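## Task

Shake or nudge the feeder tray so that between 14 and 16 tablets end up in the clear vial, with none spilled. At the finish the tray must rest against its stop and the vial must stand upright, supported by the table alone and not by the robot. Then open the gripper and back the arm away.

## Robot and tools

Robot: one six-joint arm (uf850) carrying a two-finger parallel gripper and a wrist camera. There is a single arm, so every motion command is one row of 7 numbers. Joints from base outward: waist, shoulder, elbow, forearm roll, wrist pitch, wrist roll.

Scene frame: origin on the table surface right under the arm base, +z up, +y to the left when facing along +x. The base may be slightly tilted. The state line reports end_effector_position (metres) and end_effector_quat_wxyz, plus linear (m/s) and angular (rad/s) velocities, all in this frame. That position is the pinch point midway between the closed finger pads, roughly 2 cm short of the fingertips; its reading gets less accurate at long reach. grip_measured is the actual finger opening on the command scale. Joint positions are listed base to gripper.

Gripper axes: fingers point along gripper +z and close along gripper y. Closing pushes the tips about 10 mm further along +z.

The row: [dx, dy, dz, rx, ry, rz, opening], each in [-1, 1]. dx..rz are an offset expressed in the gripper's own axes, measured from the gripper pose in the most recent result that reported it (or, before any such result, and for later calls within one reply, from wherever the arm is when the action begins). Scale: 1.0 equals 0.6 m for translation and 180 degrees for rotation; rx, ry, rz form one rotation vector. Every row in a list is counted from that same reference pose, not chained. All zeros therefore pulls the arm back to the reference, it is not a pause. opening is absolute: +1 fully open (0.084 m), -1 closed.

Tools:
- execute_actions {actions, pictures}: actions holds at most one item. Empty list = just read state (with pictures). {"rows": [...up to 15 rows], "steps": n≤15, default 15, minimum 3} runs rows one per 1/30 s step, repeating the last row if rows run out. {"steps": n≤300} alone is a wait counted from the previous result, thinking time included. Images come only for an empty list or pictures: true. The result is captured 3 steps early; those last steps run while you compose your next reply.
- move {target, speed}: target is one 7-number row (offset as above). The gripper travels a straight line to it over 0.5–10 s (cut off at 10 s); speed in m/s from 0.002 to 0.5, default 0.25, rotation capped at twice that in rad/s. The opening is applied at the start. It does not avoid obstacles and may overshoot speed, particularly near full arm extension. The result adds a move: line (done, off_target, moving, held, fault) plus limits such as paced (pose was clipped) or held (some steps blocked; the arm may then surge), and the remaining distance to target.
- wait {seconds 0–10}: lets time pass with no new command.
- zoom_image {camera, region [x0,y0,x1,y1]}: enlarges part of the latest image; region at most 504x504. Cameras: cam_head_left, cam_head_right, cam_wrist, each 896x504.
- read_manual {section}: licence text only.
- finished_scene {scene}: ends the current scene irreversibly and reports success; pass the current scene number.

Controller behaviour: each step the commanded pose is limited to 70 mm and 16 degrees away from the measured pose, then solved by damped IK favouring position over orientation. After an action, the arm only continues to the last clipped pose, so long reaches need several commands; check the reported pose. Joint targets move at most 3.14 rad/s. A "pose unreachable" line or HELD marks steps the clearance check altered or blocked (the base mount counts as arm). A "Hand target" line appears when nothing is kept back.

Gripping: to hold something, command an opening below grip_measured; a bigger gap squeezes harder (about 24 N per pad limit). Fast closing can spike force.

Hazards: faster motion and targets set deeper beyond a contact hit harder. If a joint torque reaches its limit (waist 54.6, shoulder 54.6, elbow 45.5, forearm roll 24.5, wrist pitch 17.2, wrist roll 17.2 N m, held weight included) the arm backs off, freezes 10 s and drops the rest of the call. Holding loads heats motors: MOTOR HOT at 65 °C, brakes engage at 80 °C (OVER-TEMPERATURE FAULT). An arm blocked by an object tends to keep pushing until commanded otherwise. Loose items may occasionally get a small external shove.

For this job: tap or jog the tray gently, count tablets in the vial with zooms, avoid spilling or tipping the vial, never push anything off the table, leave the tray on its stop and the vial upright unaided, then open and withdraw before finishing. Smooth, brief, low-effort motion is preferred.

Each tool is called after ">>>" as a command line: name --argument value for each argument, lists and objects as JSON in quotes; but a table of rows of numbers goes row by row, as --pt "numbers of a row", without its own name.

## Session

I'll start by looking at the current state of the scene.

>>> execute_actions --actions '[]'

Scene clock: 0.00 s of 4800.00 s.
end_effector_position=(+0.2545, +0.1780, +0.1388) grip_measured=+1.00 end_effector_quat_wxyz=(-0.101, -0.116, +0.988, -0.012) end_effector_velocity=(-0.000, -0.000, +0.000) end_effector_angular_velocity=(-0.000, +0.001, -0.002)
Joint positions: [ 0.96  -0.603 -0.561 -1.09  -0.539 -1.181  0.084]
Joint velocities: [-0.     0.     0.     0.002  0.     0.    -0.   ]
Motor temperatures (°C, as the motors report them): [27 24 27 29 31 30]
Hand target: +0.255, +0.178, +0.139; -0.101, -0.116, +0.988, -0.012

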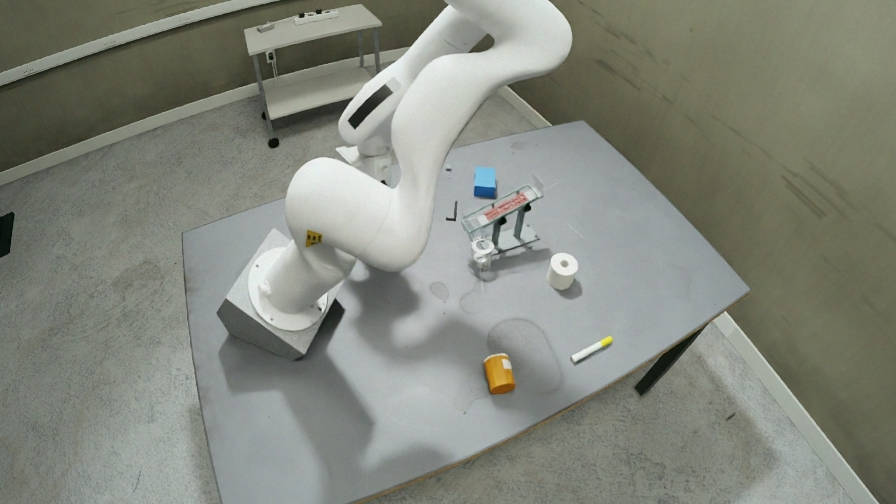

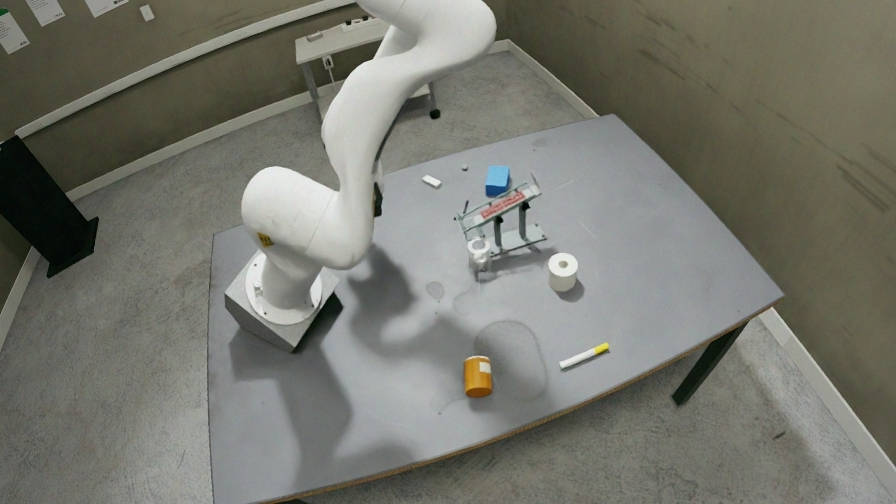

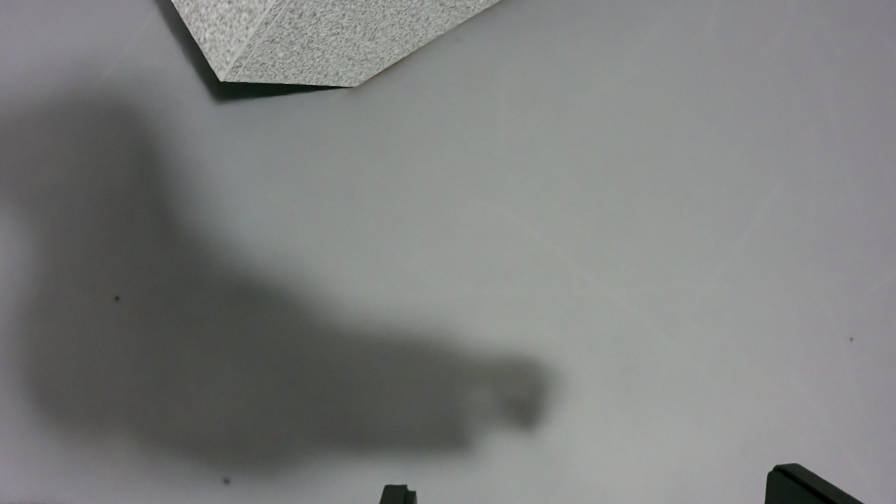

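>>> zoom_image --camera "cam_head_left" --region '[430, 150, 610, 300]'

>>> zoom_image --camera "cam_head_right" --region '[410, 150, 590, 300]'

Region (430, 150, 610, 300) of cam_head_left's 896x504 image, scaled by 2.800, with more detail than that image has.

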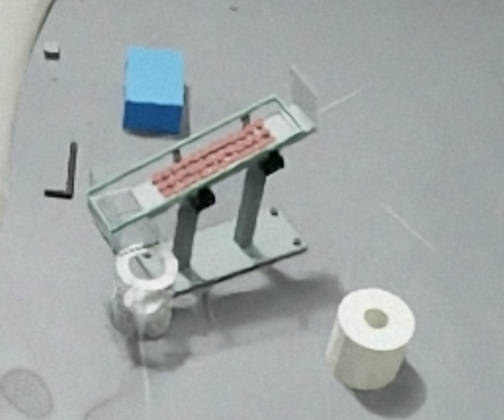

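Region (410, 150, 590, 300) of cam_head_right's 896x504 image, scaled by 2.800, with more detail than that image has.

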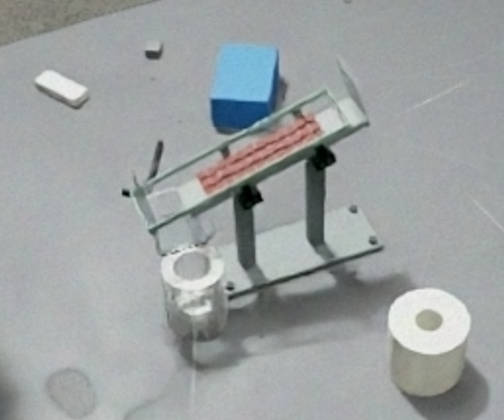

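>>> move --target '[-0.347, -0.2612, -0.431, 0.0433, -0.055, -0.4241, 1.0]' --speed 0.35

Scene clock: 7.77 s of 4800.00 s.
end_effector_position=(+0.5407, +0.0850, +0.3510) grip_measured=+1.00 end_effector_quat_wxyz=(-0.001, +0.707, -0.707, +0.002) end_effector_velocity=(+0.001, -0.000, +0.001) end_effector_angular_velocity=(+0.002, +0.002, +0.002)
Joint positions: [ 0.772 -0.042 -0.865 -0.797 -1.015 -3.361  0.084]
Joint velocities: [-0.002  0.001 -0.004  0.005 -0.001 -0.009  0.   ]
Motor temperatures (°C, as the motors report them): [27 24 27 29 31 30]
Hand target: +0.541, +0.085, +0.351; -0.001, +0.707, -0.707, +0.002
Off the commanded pose: 0.001 m, 0 deg.
Kept back: nothing.
After step 90, 2.30 s passed at rest.
move: done

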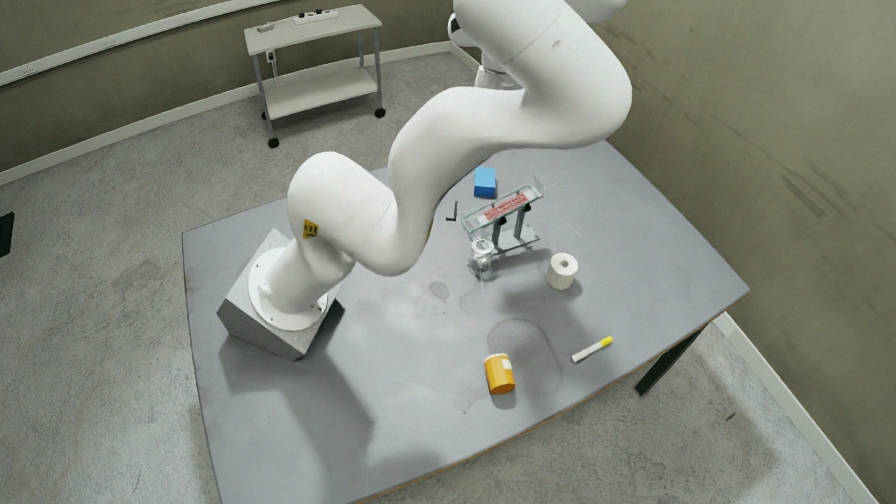

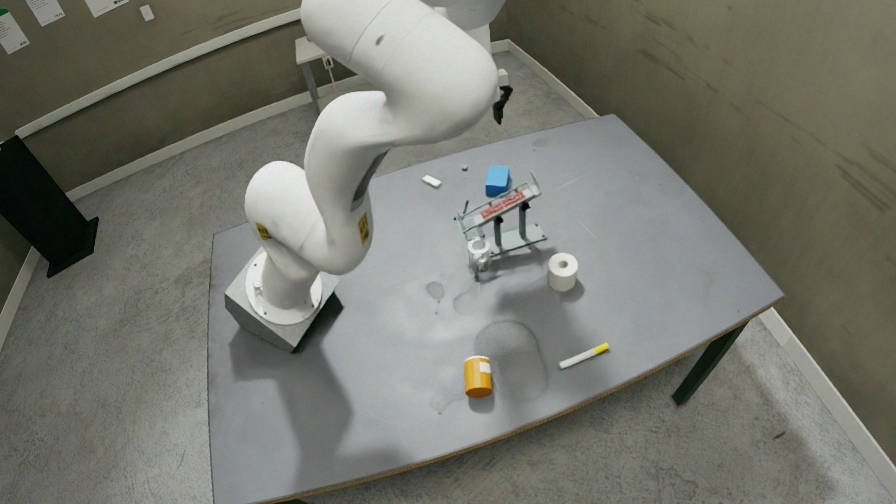

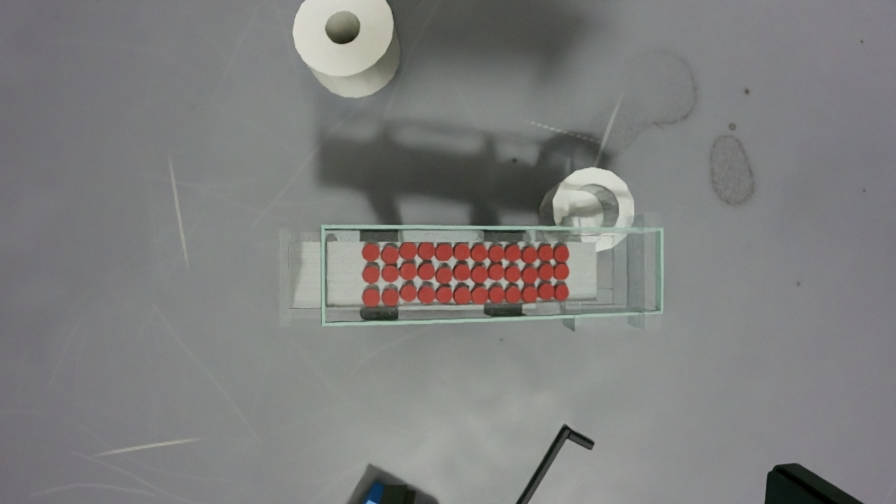

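>>> zoom_image --camera "cam_wrist" --region '[500, 140, 720, 350]'

>>> zoom_image --camera "cam_wrist" --region '[260, 190, 480, 350]'

>>> zoom_image --camera "cam_head_left" --region '[450, 165, 560, 285]'

>>> zoom_image --camera "cam_head_right" --region '[445, 165, 555, 285]'

Region (500, 140, 720, 350) of cam_wrist's 896x504 image, scaled by 2.291, with more detail than that image has; it fills the top 481 rows of this view, and the rest is white.

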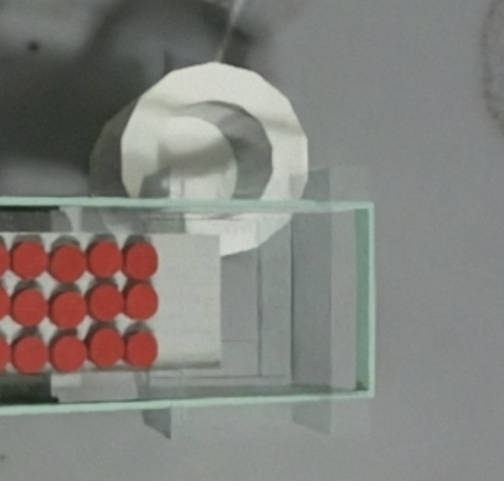

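Region (260, 190, 480, 350) of cam_wrist's 896x504 image, scaled by 2.291, with more detail than that image has; it fills the top 367 rows of this view, and the rest is white.

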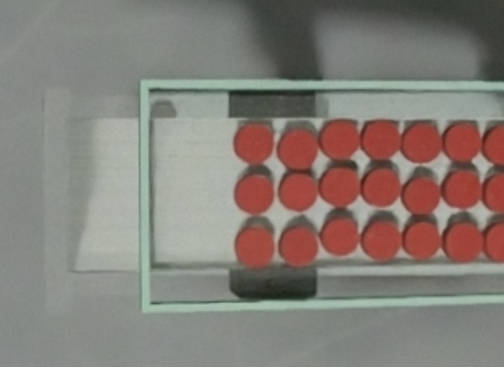

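Region (450, 165, 560, 285) of cam_head_left's 896x504 image, scaled by 4.200, with more detail than that image has; it fills the left 462 columns of this view, and the rest is white.

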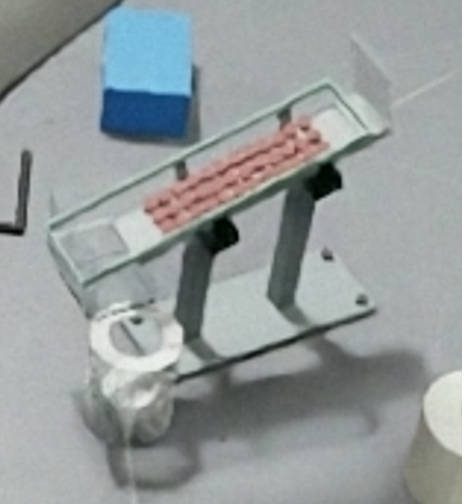

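Region (445, 165, 555, 285) of cam_head_right's 896x504 image, scaled by 4.200, with more detail than that image has; it fills the left 462 columns of this view, and the rest is white.

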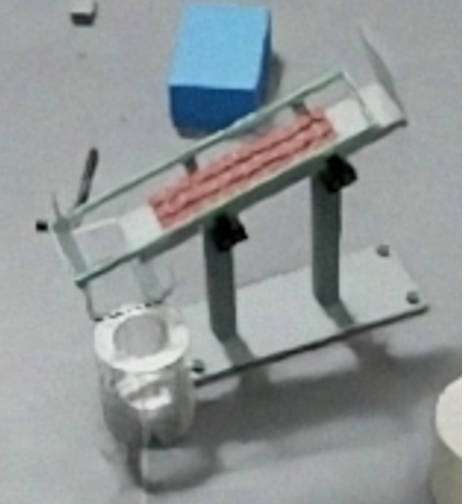

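>>> move --target '[0.275, 0.0678, 0.1183, -0.182, 0.0195, 0.466, 1.0]' --speed 0.5

Scene clock: 14.50 s of 4800.00 s.
end_effector_position=(+0.5005, -0.0815, +0.2802) grip_measured=+1.00 end_effector_quat_wxyz=(-0.199, -0.034, +0.966, +0.160) end_effector_velocity=(-0.000, -0.000, -0.000) end_effector_angular_velocity=(+0.002, +0.003, -0.006)
Joint positions: [ 0.117  0.178 -0.759 -0.18  -0.908 -2.89   0.084]
Joint velocities: [-0.004  0.     0.     0.006  0.    -0.002 -0.   ]
Motor temperatures (°C, as the motors report them): [27 24 27 29 31 30]
Hand target: +0.501, -0.082, +0.280; -0.199, -0.034, +0.966, +0.160
Off the commanded pose: 0.001 m, 0 deg.
Kept back: nothing.
After step 90, 1.60 s passed at rest.
move: done

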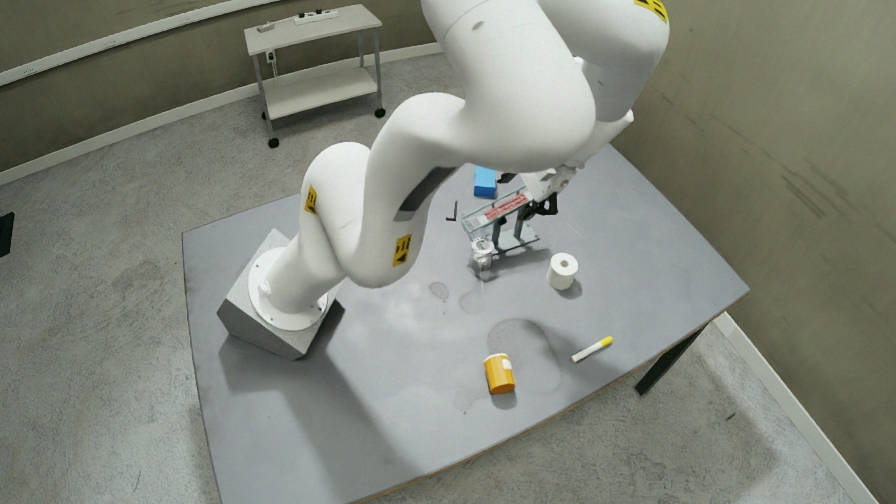

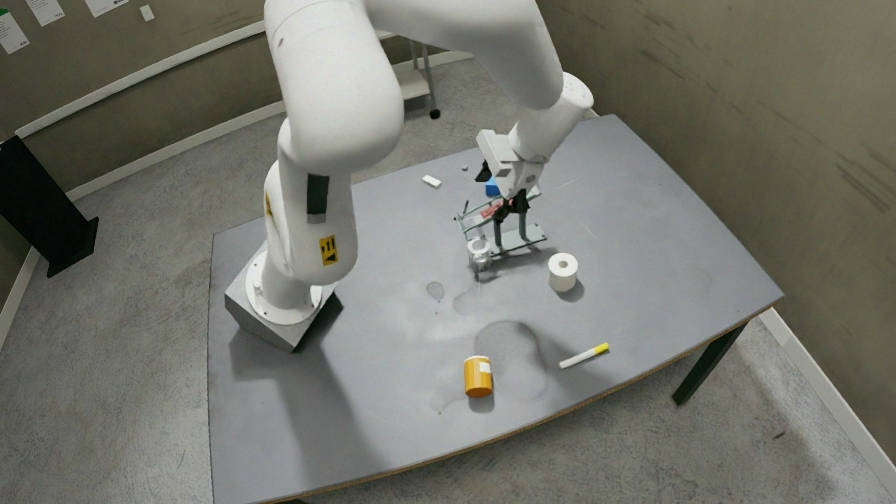

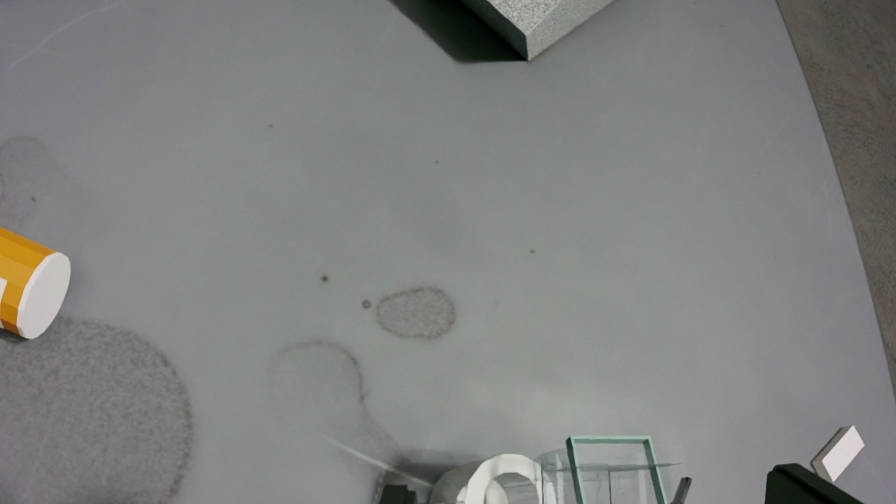

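>>> move --target '[-0.123, -0.267, 0.1835, -0.3236, 0.1427, 0.3892, 1.0]' --speed 0.4

Scene clock: 17.40 s of 4800.00 s.
end_effector_position=(+0.5229, -0.1917, +0.1043) grip_measured=+1.00 end_effector_quat_wxyz=(-0.430, +0.561, +0.563, +0.428) end_effector_velocity=(-0.000, -0.000, -0.001) end_effector_angular_velocity=(+0.003, +0.004, -0.006)
Joint positions: [-0.744 -0.429 -0.991  0.899 -1.211 -3.176  0.084]
Joint velocities: [-0.002 -0.003 -0.     0.004 -0.002  0.001  0.   ]
Motor temperatures (°C, as the motors report them): [27 24 27 29 31 30]
Hand target: +0.523, -0.192, +0.104; -0.430, +0.561, +0.563, +0.428
Off the commanded pose: 0.003 m, 0 deg.
Kept back: nothing.
move: done

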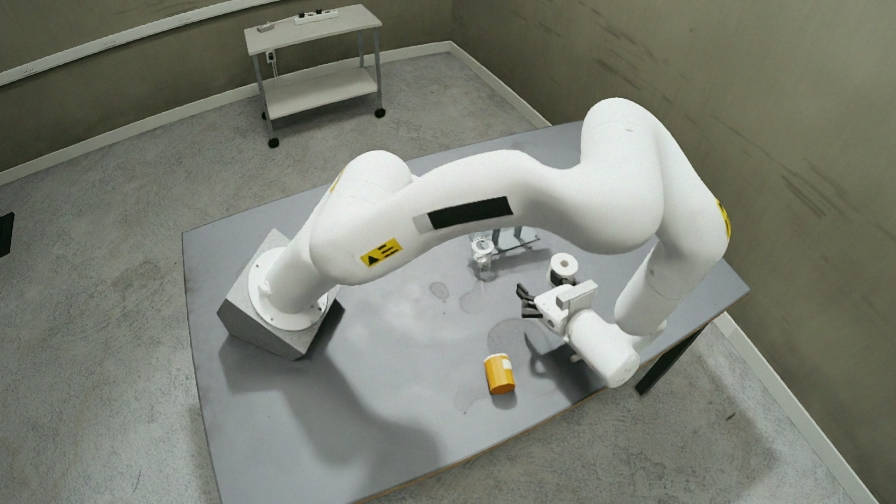

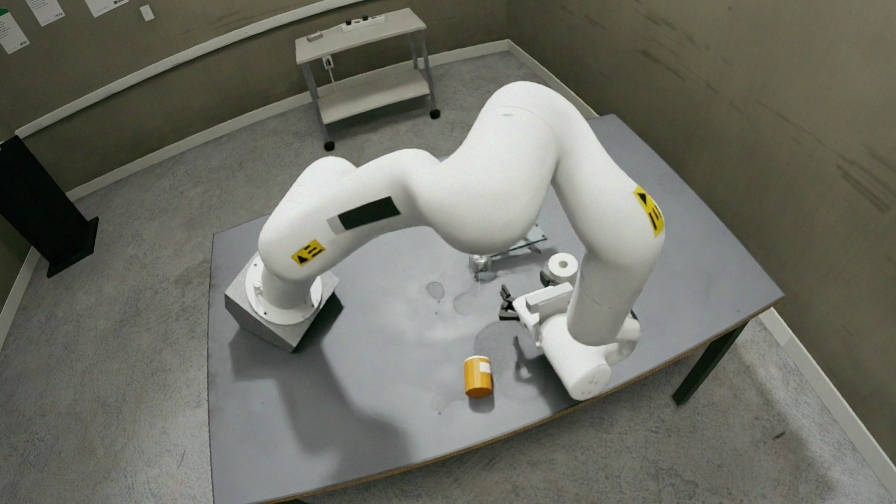

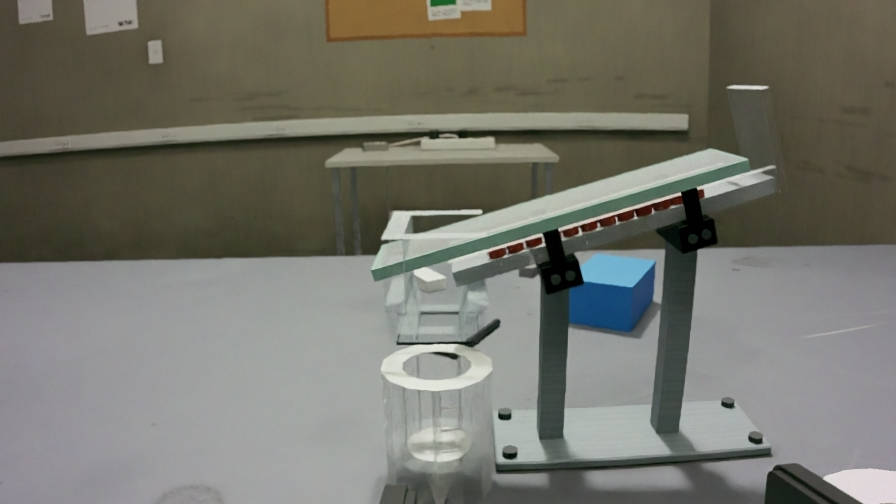

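>>> zoom_image --camera "cam_wrist" --region '[350, 190, 600, 400]'

>>> zoom_image --camera "cam_wrist" --region '[580, 70, 820, 290]'

>>> zoom_image --camera "cam_wrist" --region '[350, 320, 600, 504]'

Region (350, 190, 600, 400) of cam_wrist's 896x504 image, scaled by 2.016, with more detail than that image has; it fills the top 423 rows of this view, and the rest is white.

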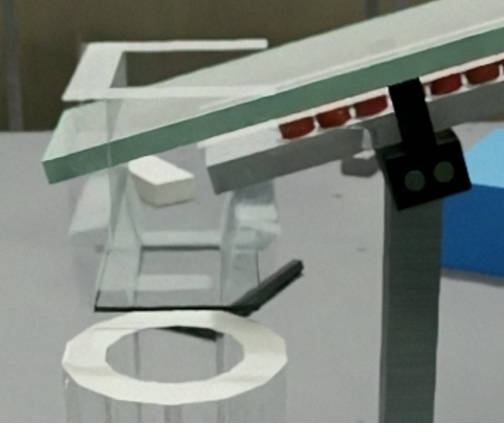

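Region (580, 70, 820, 290) of cam_wrist's 896x504 image, scaled by 2.100, with more detail than that image has; it fills the top 462 rows of this view, and the rest is white.

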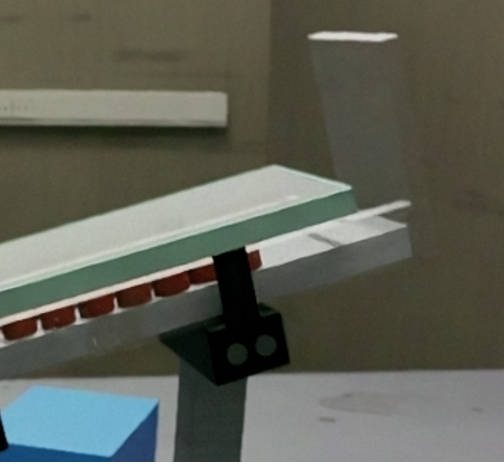

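Region (350, 320, 600, 504) of cam_wrist's 896x504 image, scaled by 2.016, with more detail than that image has; it fills the top 371 rows of this view, and the rest is white.

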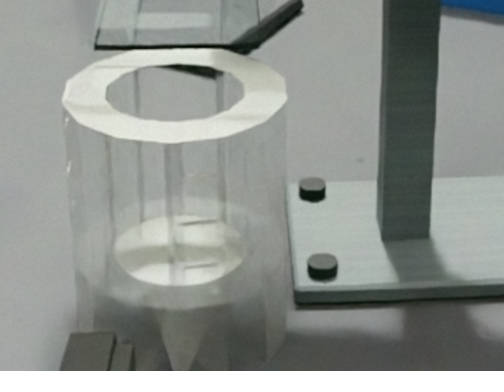

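>>> move --target '[-0.0468, -0.0675, 0.1975, 0, 0, 0, 1.0]' --speed 0.2

Scene clock: 21.23 s of 4800.00 s.
end_effector_position=(+0.4823, -0.0847, +0.0464) grip_measured=+1.00 end_effector_quat_wxyz=(-0.430, +0.561, +0.563, +0.429) end_effector_velocity=(-0.001, +0.002, -0.001) end_effector_angular_velocity=(+0.002, +0.001, +0.001)
Joint positions: [-0.629 -0.565 -0.862  1.099 -1.027 -3.395  0.084]
Joint velocities: [ 0.002 -0.003  0.001  0.002  0.001 -0.003 -0.   ]
Motor temperatures (°C, as the motors report them): [27 24 27 29 31 30]
Hand target: +0.482, -0.084, +0.046; -0.430, +0.561, +0.563, +0.429
Off the commanded pose: 0.001 m, 0 deg.
Kept back: nothing.
move: done

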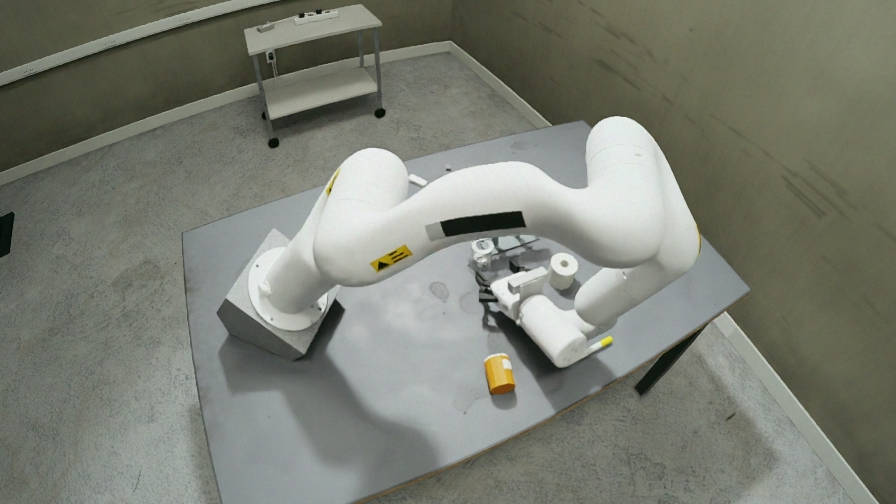

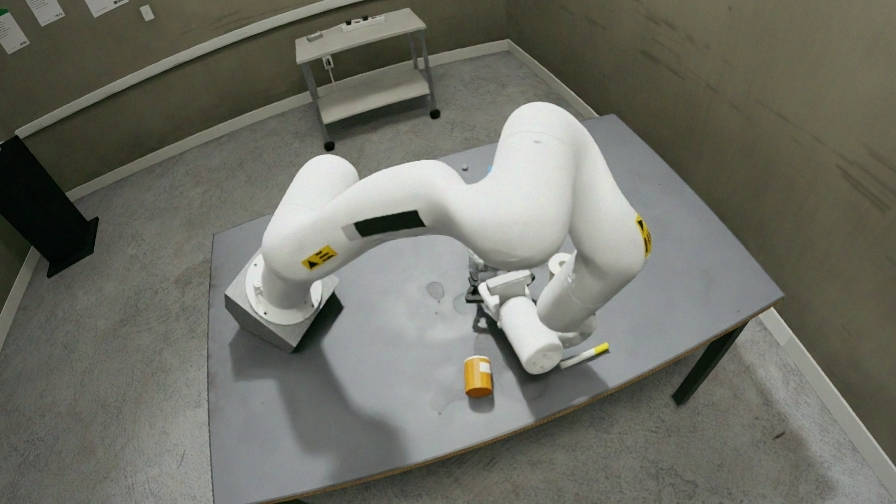

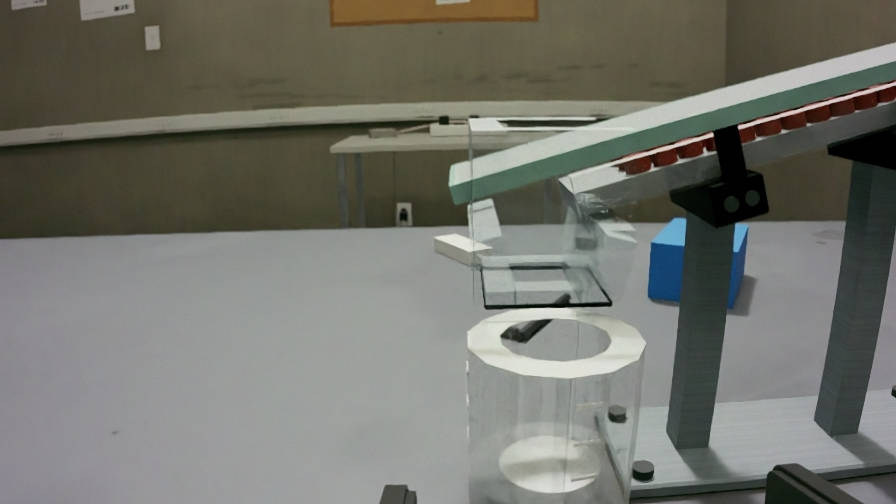

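>>> move --target '[0.0247, 0.0017, 0.112, 0, 0, 0, 1.0]' --speed 0.1

Scene clock: 22.63 s of 4800.00 s.
end_effector_position=(+0.4834, -0.0160, +0.0433) grip_measured=+1.00 end_effector_quat_wxyz=(-0.430, +0.561, +0.563, +0.429) end_effector_velocity=(-0.000, +0.001, +0.000) end_effector_angular_velocity=(+0.001, -0.001, +0.000)
Joint positions: [-0.505 -0.603 -0.813  1.265 -0.965 -3.478  0.084]
Joint velocities: [ 0.002 -0.001  0.     0.002  0.    -0.002  0.   ]
Motor temperatures (°C, as the motors report them): [27 24 27 29 31 30]
Hand target: +0.483, -0.016, +0.043; -0.430, +0.561, +0.563, +0.429
Off the commanded pose: 0.000 m, 0 deg.
Kept back: nothing.
move: done

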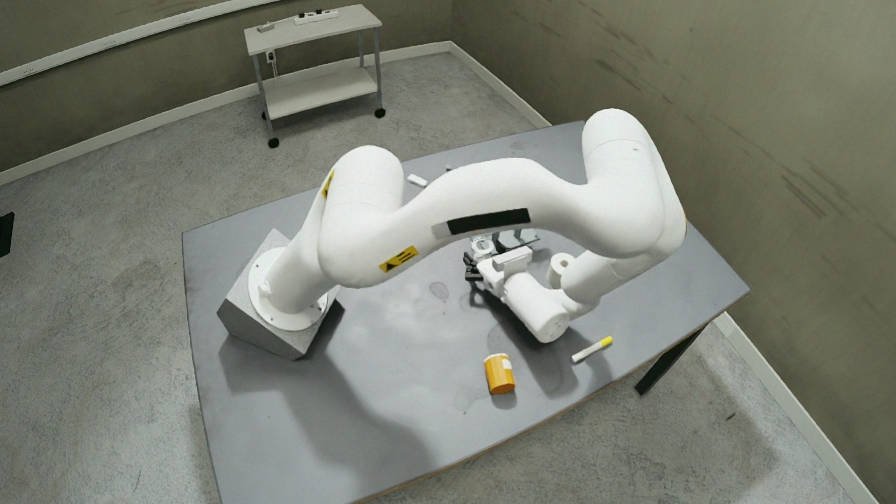

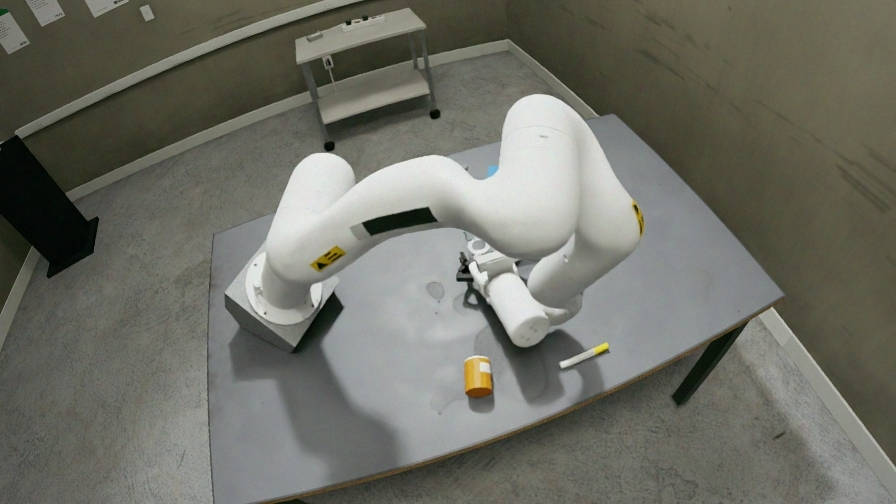

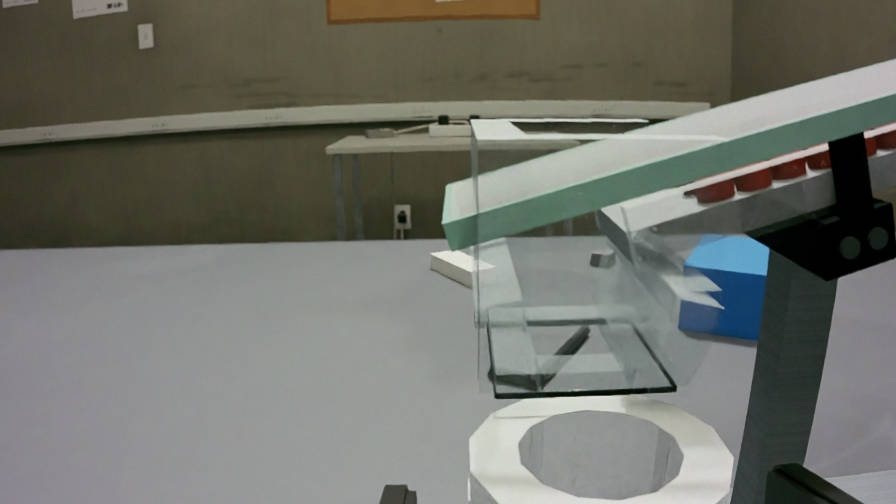

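>>> execute_actions --actions '[{"rows": [[0,0,0,0,0,0,0.85],[0,0,0,0,0,0,0.75],[0,0,0,0,0,0,0.65],[0,0,0,0,0,0,0.55],[0,0,0,0,0,0,0.48],[0,0,0,0,0,0,0.42],[0,0,0,0,0,0,0.37],[0,0,0,0,0,0,0.32],[0,0,0,0,0,0,0.27],[0,0,0,0,0,0,0.22],[0,0,0,0,0,0,0.17],[0,0,0,0,0,0,0.12]], "steps": 15}]'

>>> wait --seconds 0.3

Scene clock: 23.30 s of 4800.00 s.
end_effector_position=(+0.4834, -0.0160, +0.0433) grip_measured=+0.23 end_effector_quat_wxyz=(-0.430, +0.561, +0.563, +0.429) end_effector_velocity=(+0.001, +0.000, +0.000) end_effector_angular_velocity=(+0.001, -0.002, +0.000)
Joint positions: [-0.505 -0.603 -0.813  1.265 -0.965 -3.478  0.054]
Joint velocities: [ 0.001  0.001 -0.    -0.    -0.001 -0.001 -0.   ]
Motor temperatures (°C, as the motors report them): [27 24 27 29 31 30]
Steps of this call (steps 1 to 8: nothing new was sent; steps 9 to 20: the first 12 steps of this action). Readings (end_effector_position):
9: (+0.4834, -0.0159, +0.0433)
10: (+0.4834, -0.0159, +0.0433)
12: (+0.4834, -0.0160, +0.0433)
16: (+0.4834, -0.0160, +0.0433)
20: the state above

Scene clock: 23.70 s of 4800.00 s.
end_effector_position=(+0.4834, -0.0160, +0.0433) grip_measured=+0.23 end_effector_quat_wxyz=(-0.430, +0.561, +0.563, +0.429) end_effector_velocity=(+0.000, -0.000, +0.000) end_effector_angular_velocity=(-0.000, -0.001, -0.000)
Joint positions: [-0.505 -0.603 -0.813  1.265 -0.965 -3.478  0.054]
Joint velocities: [ 0.     0.    -0.     0.    -0.    -0.001  0.   ]
Motor temperatures (°C, as the motors report them): [27 25 27 29 31 30]
Hand target: +0.483, -0.016, +0.043; -0.430, +0.561, +0.563, +0.429
Off the commanded pose: 0.000 m, 0 deg.
Kept back: nothing.
Steps of this call (steps 1 to 3: the last 3 steps of your previous action; steps 4 to 12: nothing new was sent). Readings (end_effector_position):
1: (+0.4834, -0.0160, +0.0433)
2: (+0.4834, -0.0160, +0.0433)
4: (+0.4834, -0.0160, +0.0433)
8: (+0.4834, -0.0160, +0.0433)
12: the state above

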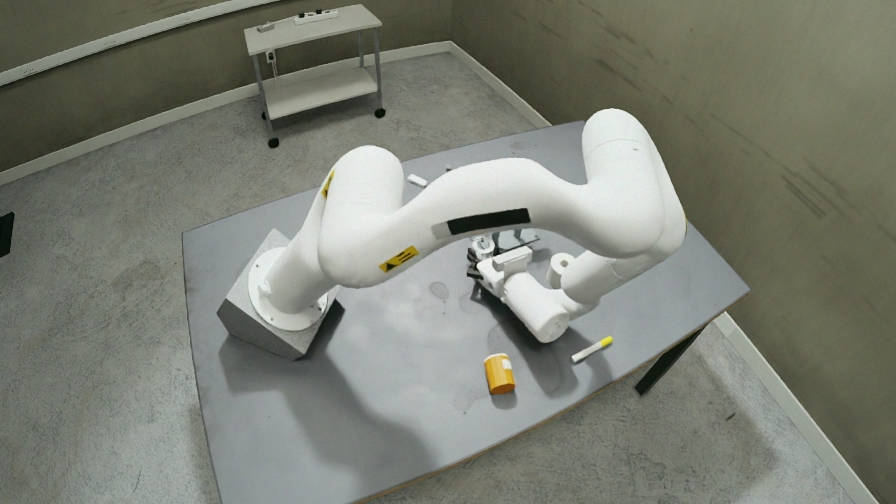

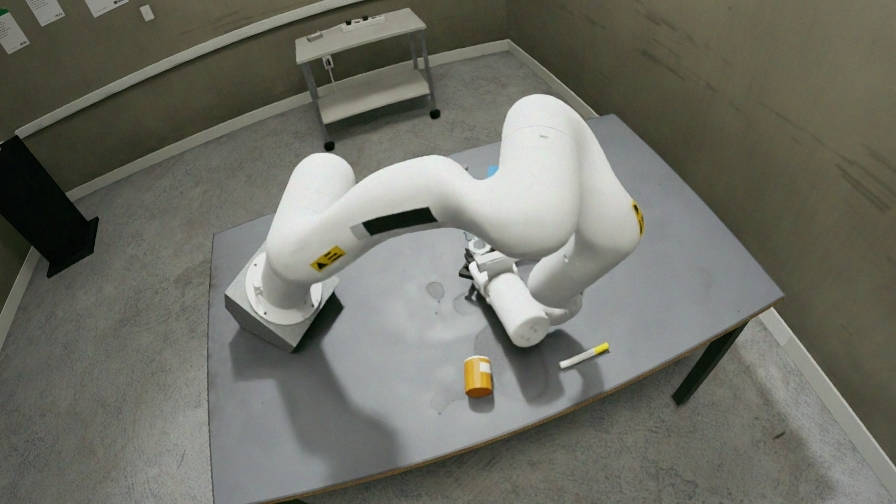

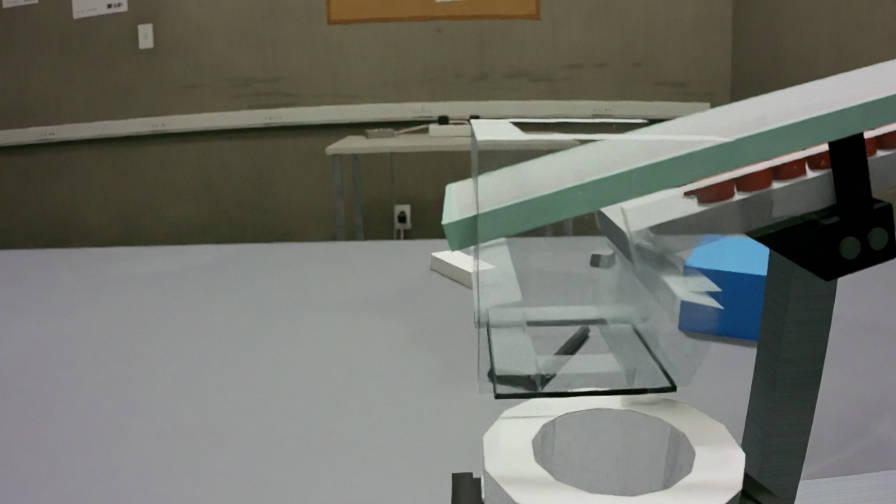

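>>> move --target '[0.0188, -0.004, 0.0657, 0, 0, 0, 0.05]' --speed 0.05

Scene clock: 25.10 s of 4800.00 s.
end_effector_position=(+0.4810, +0.0250, +0.0439) grip_measured=+0.23 end_effector_quat_wxyz=(-0.430, +0.561, +0.563, +0.429) end_effector_velocity=(+0.000, +0.001, -0.000) end_effector_angular_velocity=(-0.001, +0.000, -0.000)
Joint positions: [-0.427 -0.628 -0.786  1.375 -0.939 -3.536  0.054]
Joint velocities: [ 0.002 -0.001  0.     0.003  0.001 -0.001 -0.   ]
Motor temperatures (°C, as the motors report them): [27 25 27 29 31 30]
Hand target: +0.481, +0.025, +0.044; -0.430, +0.561, +0.563, +0.429
Off the commanded pose: 0.000 m, 0 deg.
Kept back: nothing.
move: done

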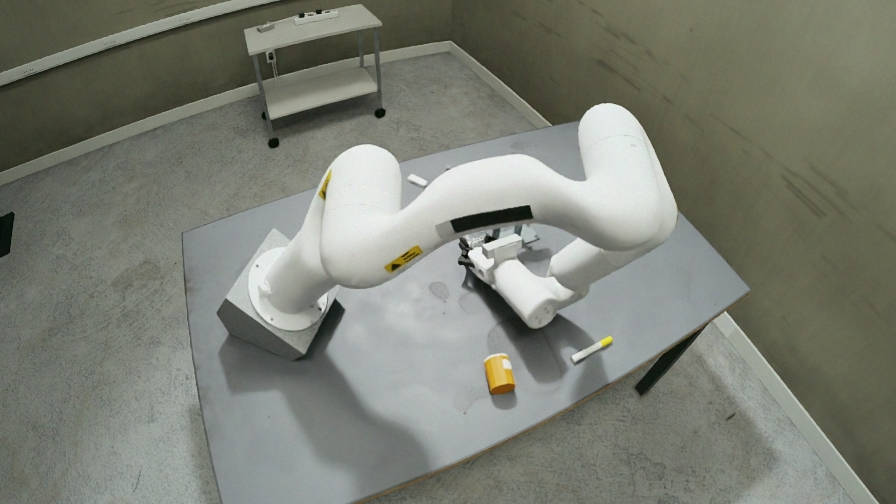

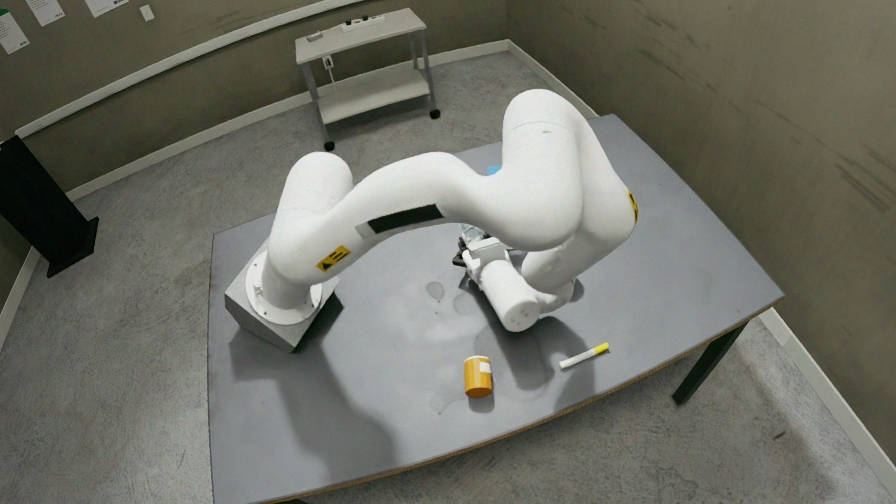

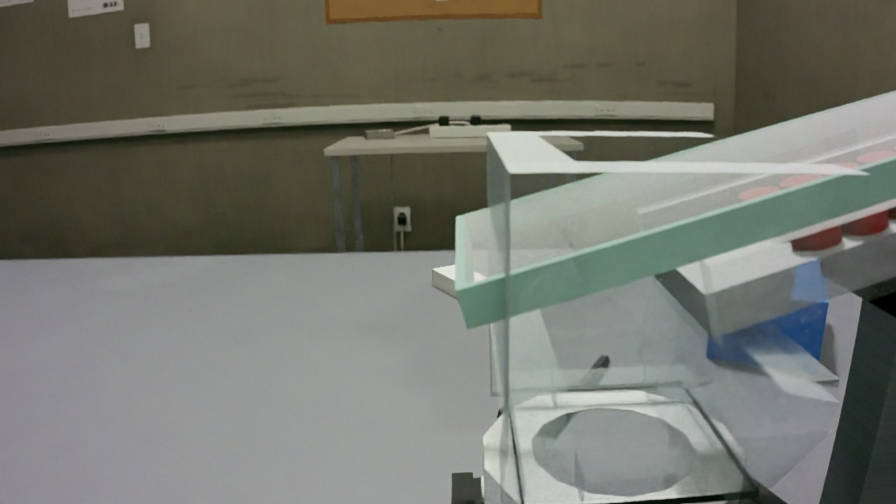

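>>> execute_actions --actions '[{"rows": [[0,0,0,0,0,0,0.15],[0,0,0,0,0,0,0.22],[0,0,0,0,0,0,0.28],[0,0,0,0,0,0,0.34],[0,0,0,0,0,0,0.40],[0,0,0,0,0,0,0.45]], "steps": 10}]'

>>> move --target '[-0.03, 0.0, -0.17, 0, 0, 0, 0.45]' --speed 0.12

Scene clock: 25.50 s of 4800.00 s.
end_effector_position=(+0.4811, +0.0250, +0.0440) grip_measured=+0.39 end_effector_quat_wxyz=(-0.430, +0.561, +0.563, +0.429) end_effector_velocity=(+0.000, -0.000, -0.000) end_effector_angular_velocity=(-0.000, -0.000, -0.000)
Joint positions: [-0.427 -0.628 -0.786  1.375 -0.939 -3.536  0.06 ]
Joint velocities: [-0.   -0.   -0.    0.   -0.   -0.    0.04]
Motor temperatures (°C, as the motors report them): [27 25 27 29 31 30]
Steps of this call (steps 1 to 5: nothing new was sent; steps 6 to 12: the first 7 steps of this action). Readings (end_effector_position):
6: (+0.4810, +0.0250, +0.0439)
7: (+0.4810, +0.0250, +0.0439)
9: (+0.4810, +0.0250, +0.0439)
12: the state above

Scene clock: 27.07 s of 4800.00 s.
end_effector_position=(+0.4810, -0.0782, +0.0531) grip_measured=+0.44 end_effector_quat_wxyz=(-0.430, +0.561, +0.563, +0.429) end_effector_velocity=(+0.000, -0.001, +0.000) end_effector_angular_velocity=(-0.000, -0.000, -0.001)
Joint positions: [-0.618 -0.548 -0.841  1.112 -1.022 -3.399  0.063]
Joint velocities: [-0.002  0.001 -0.002 -0.002 -0.002  0.001 -0.   ]
Motor temperatures (°C, as the motors report them): [27 25 27 29 31 30]
Hand target: +0.481, -0.078, +0.053; -0.430, +0.561, +0.563, +0.429
Off your previous action's commanded pose: 0.000 m, 0 deg at its last step (step 3 of this call).
Off the commanded pose: 0.000 m, 0 deg.
Kept back: nothing.
move: done

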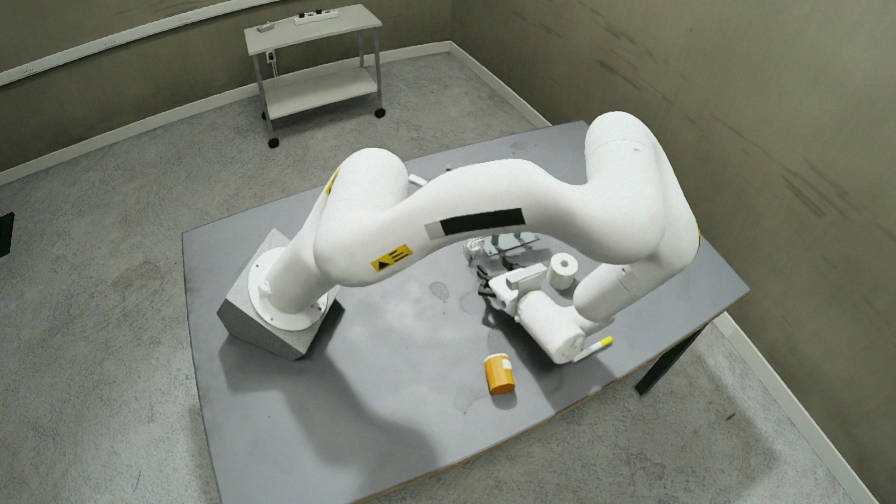

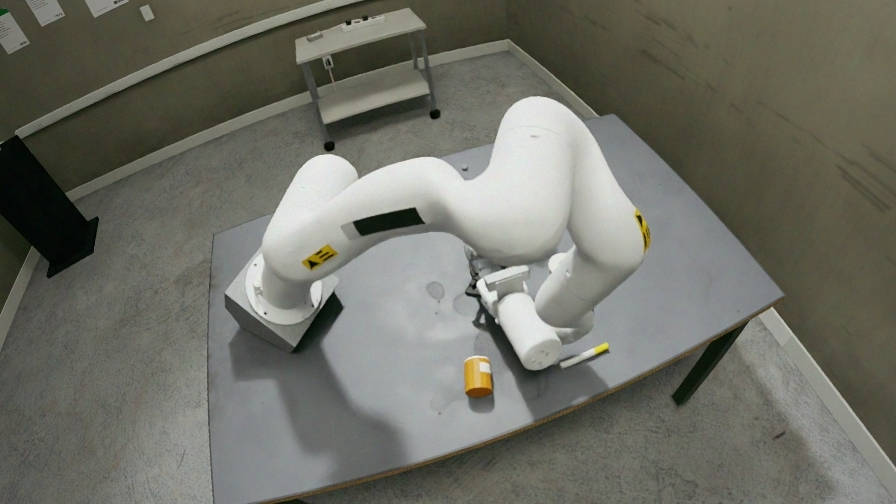

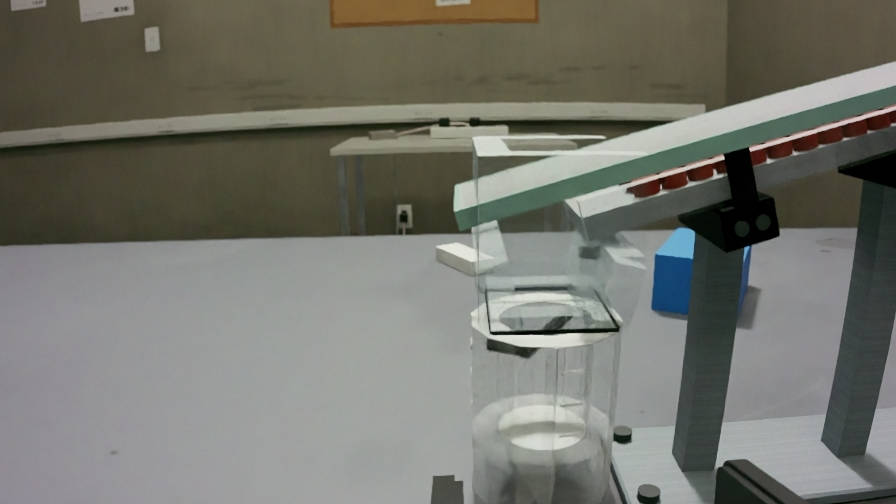

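>>> zoom_image --camera "cam_wrist" --region '[450, 250, 660, 380]'

Region (450, 250, 660, 380) of cam_wrist's 896x504 image, scaled by 2.400, with more detail than that image has; it fills the top 312 rows of this view, and the rest is white.

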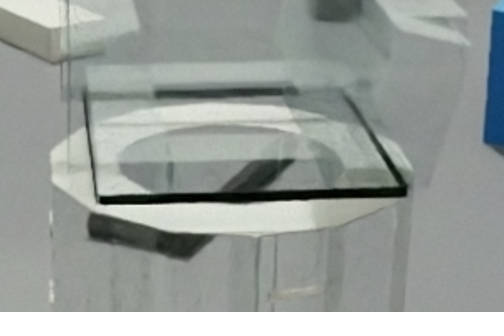

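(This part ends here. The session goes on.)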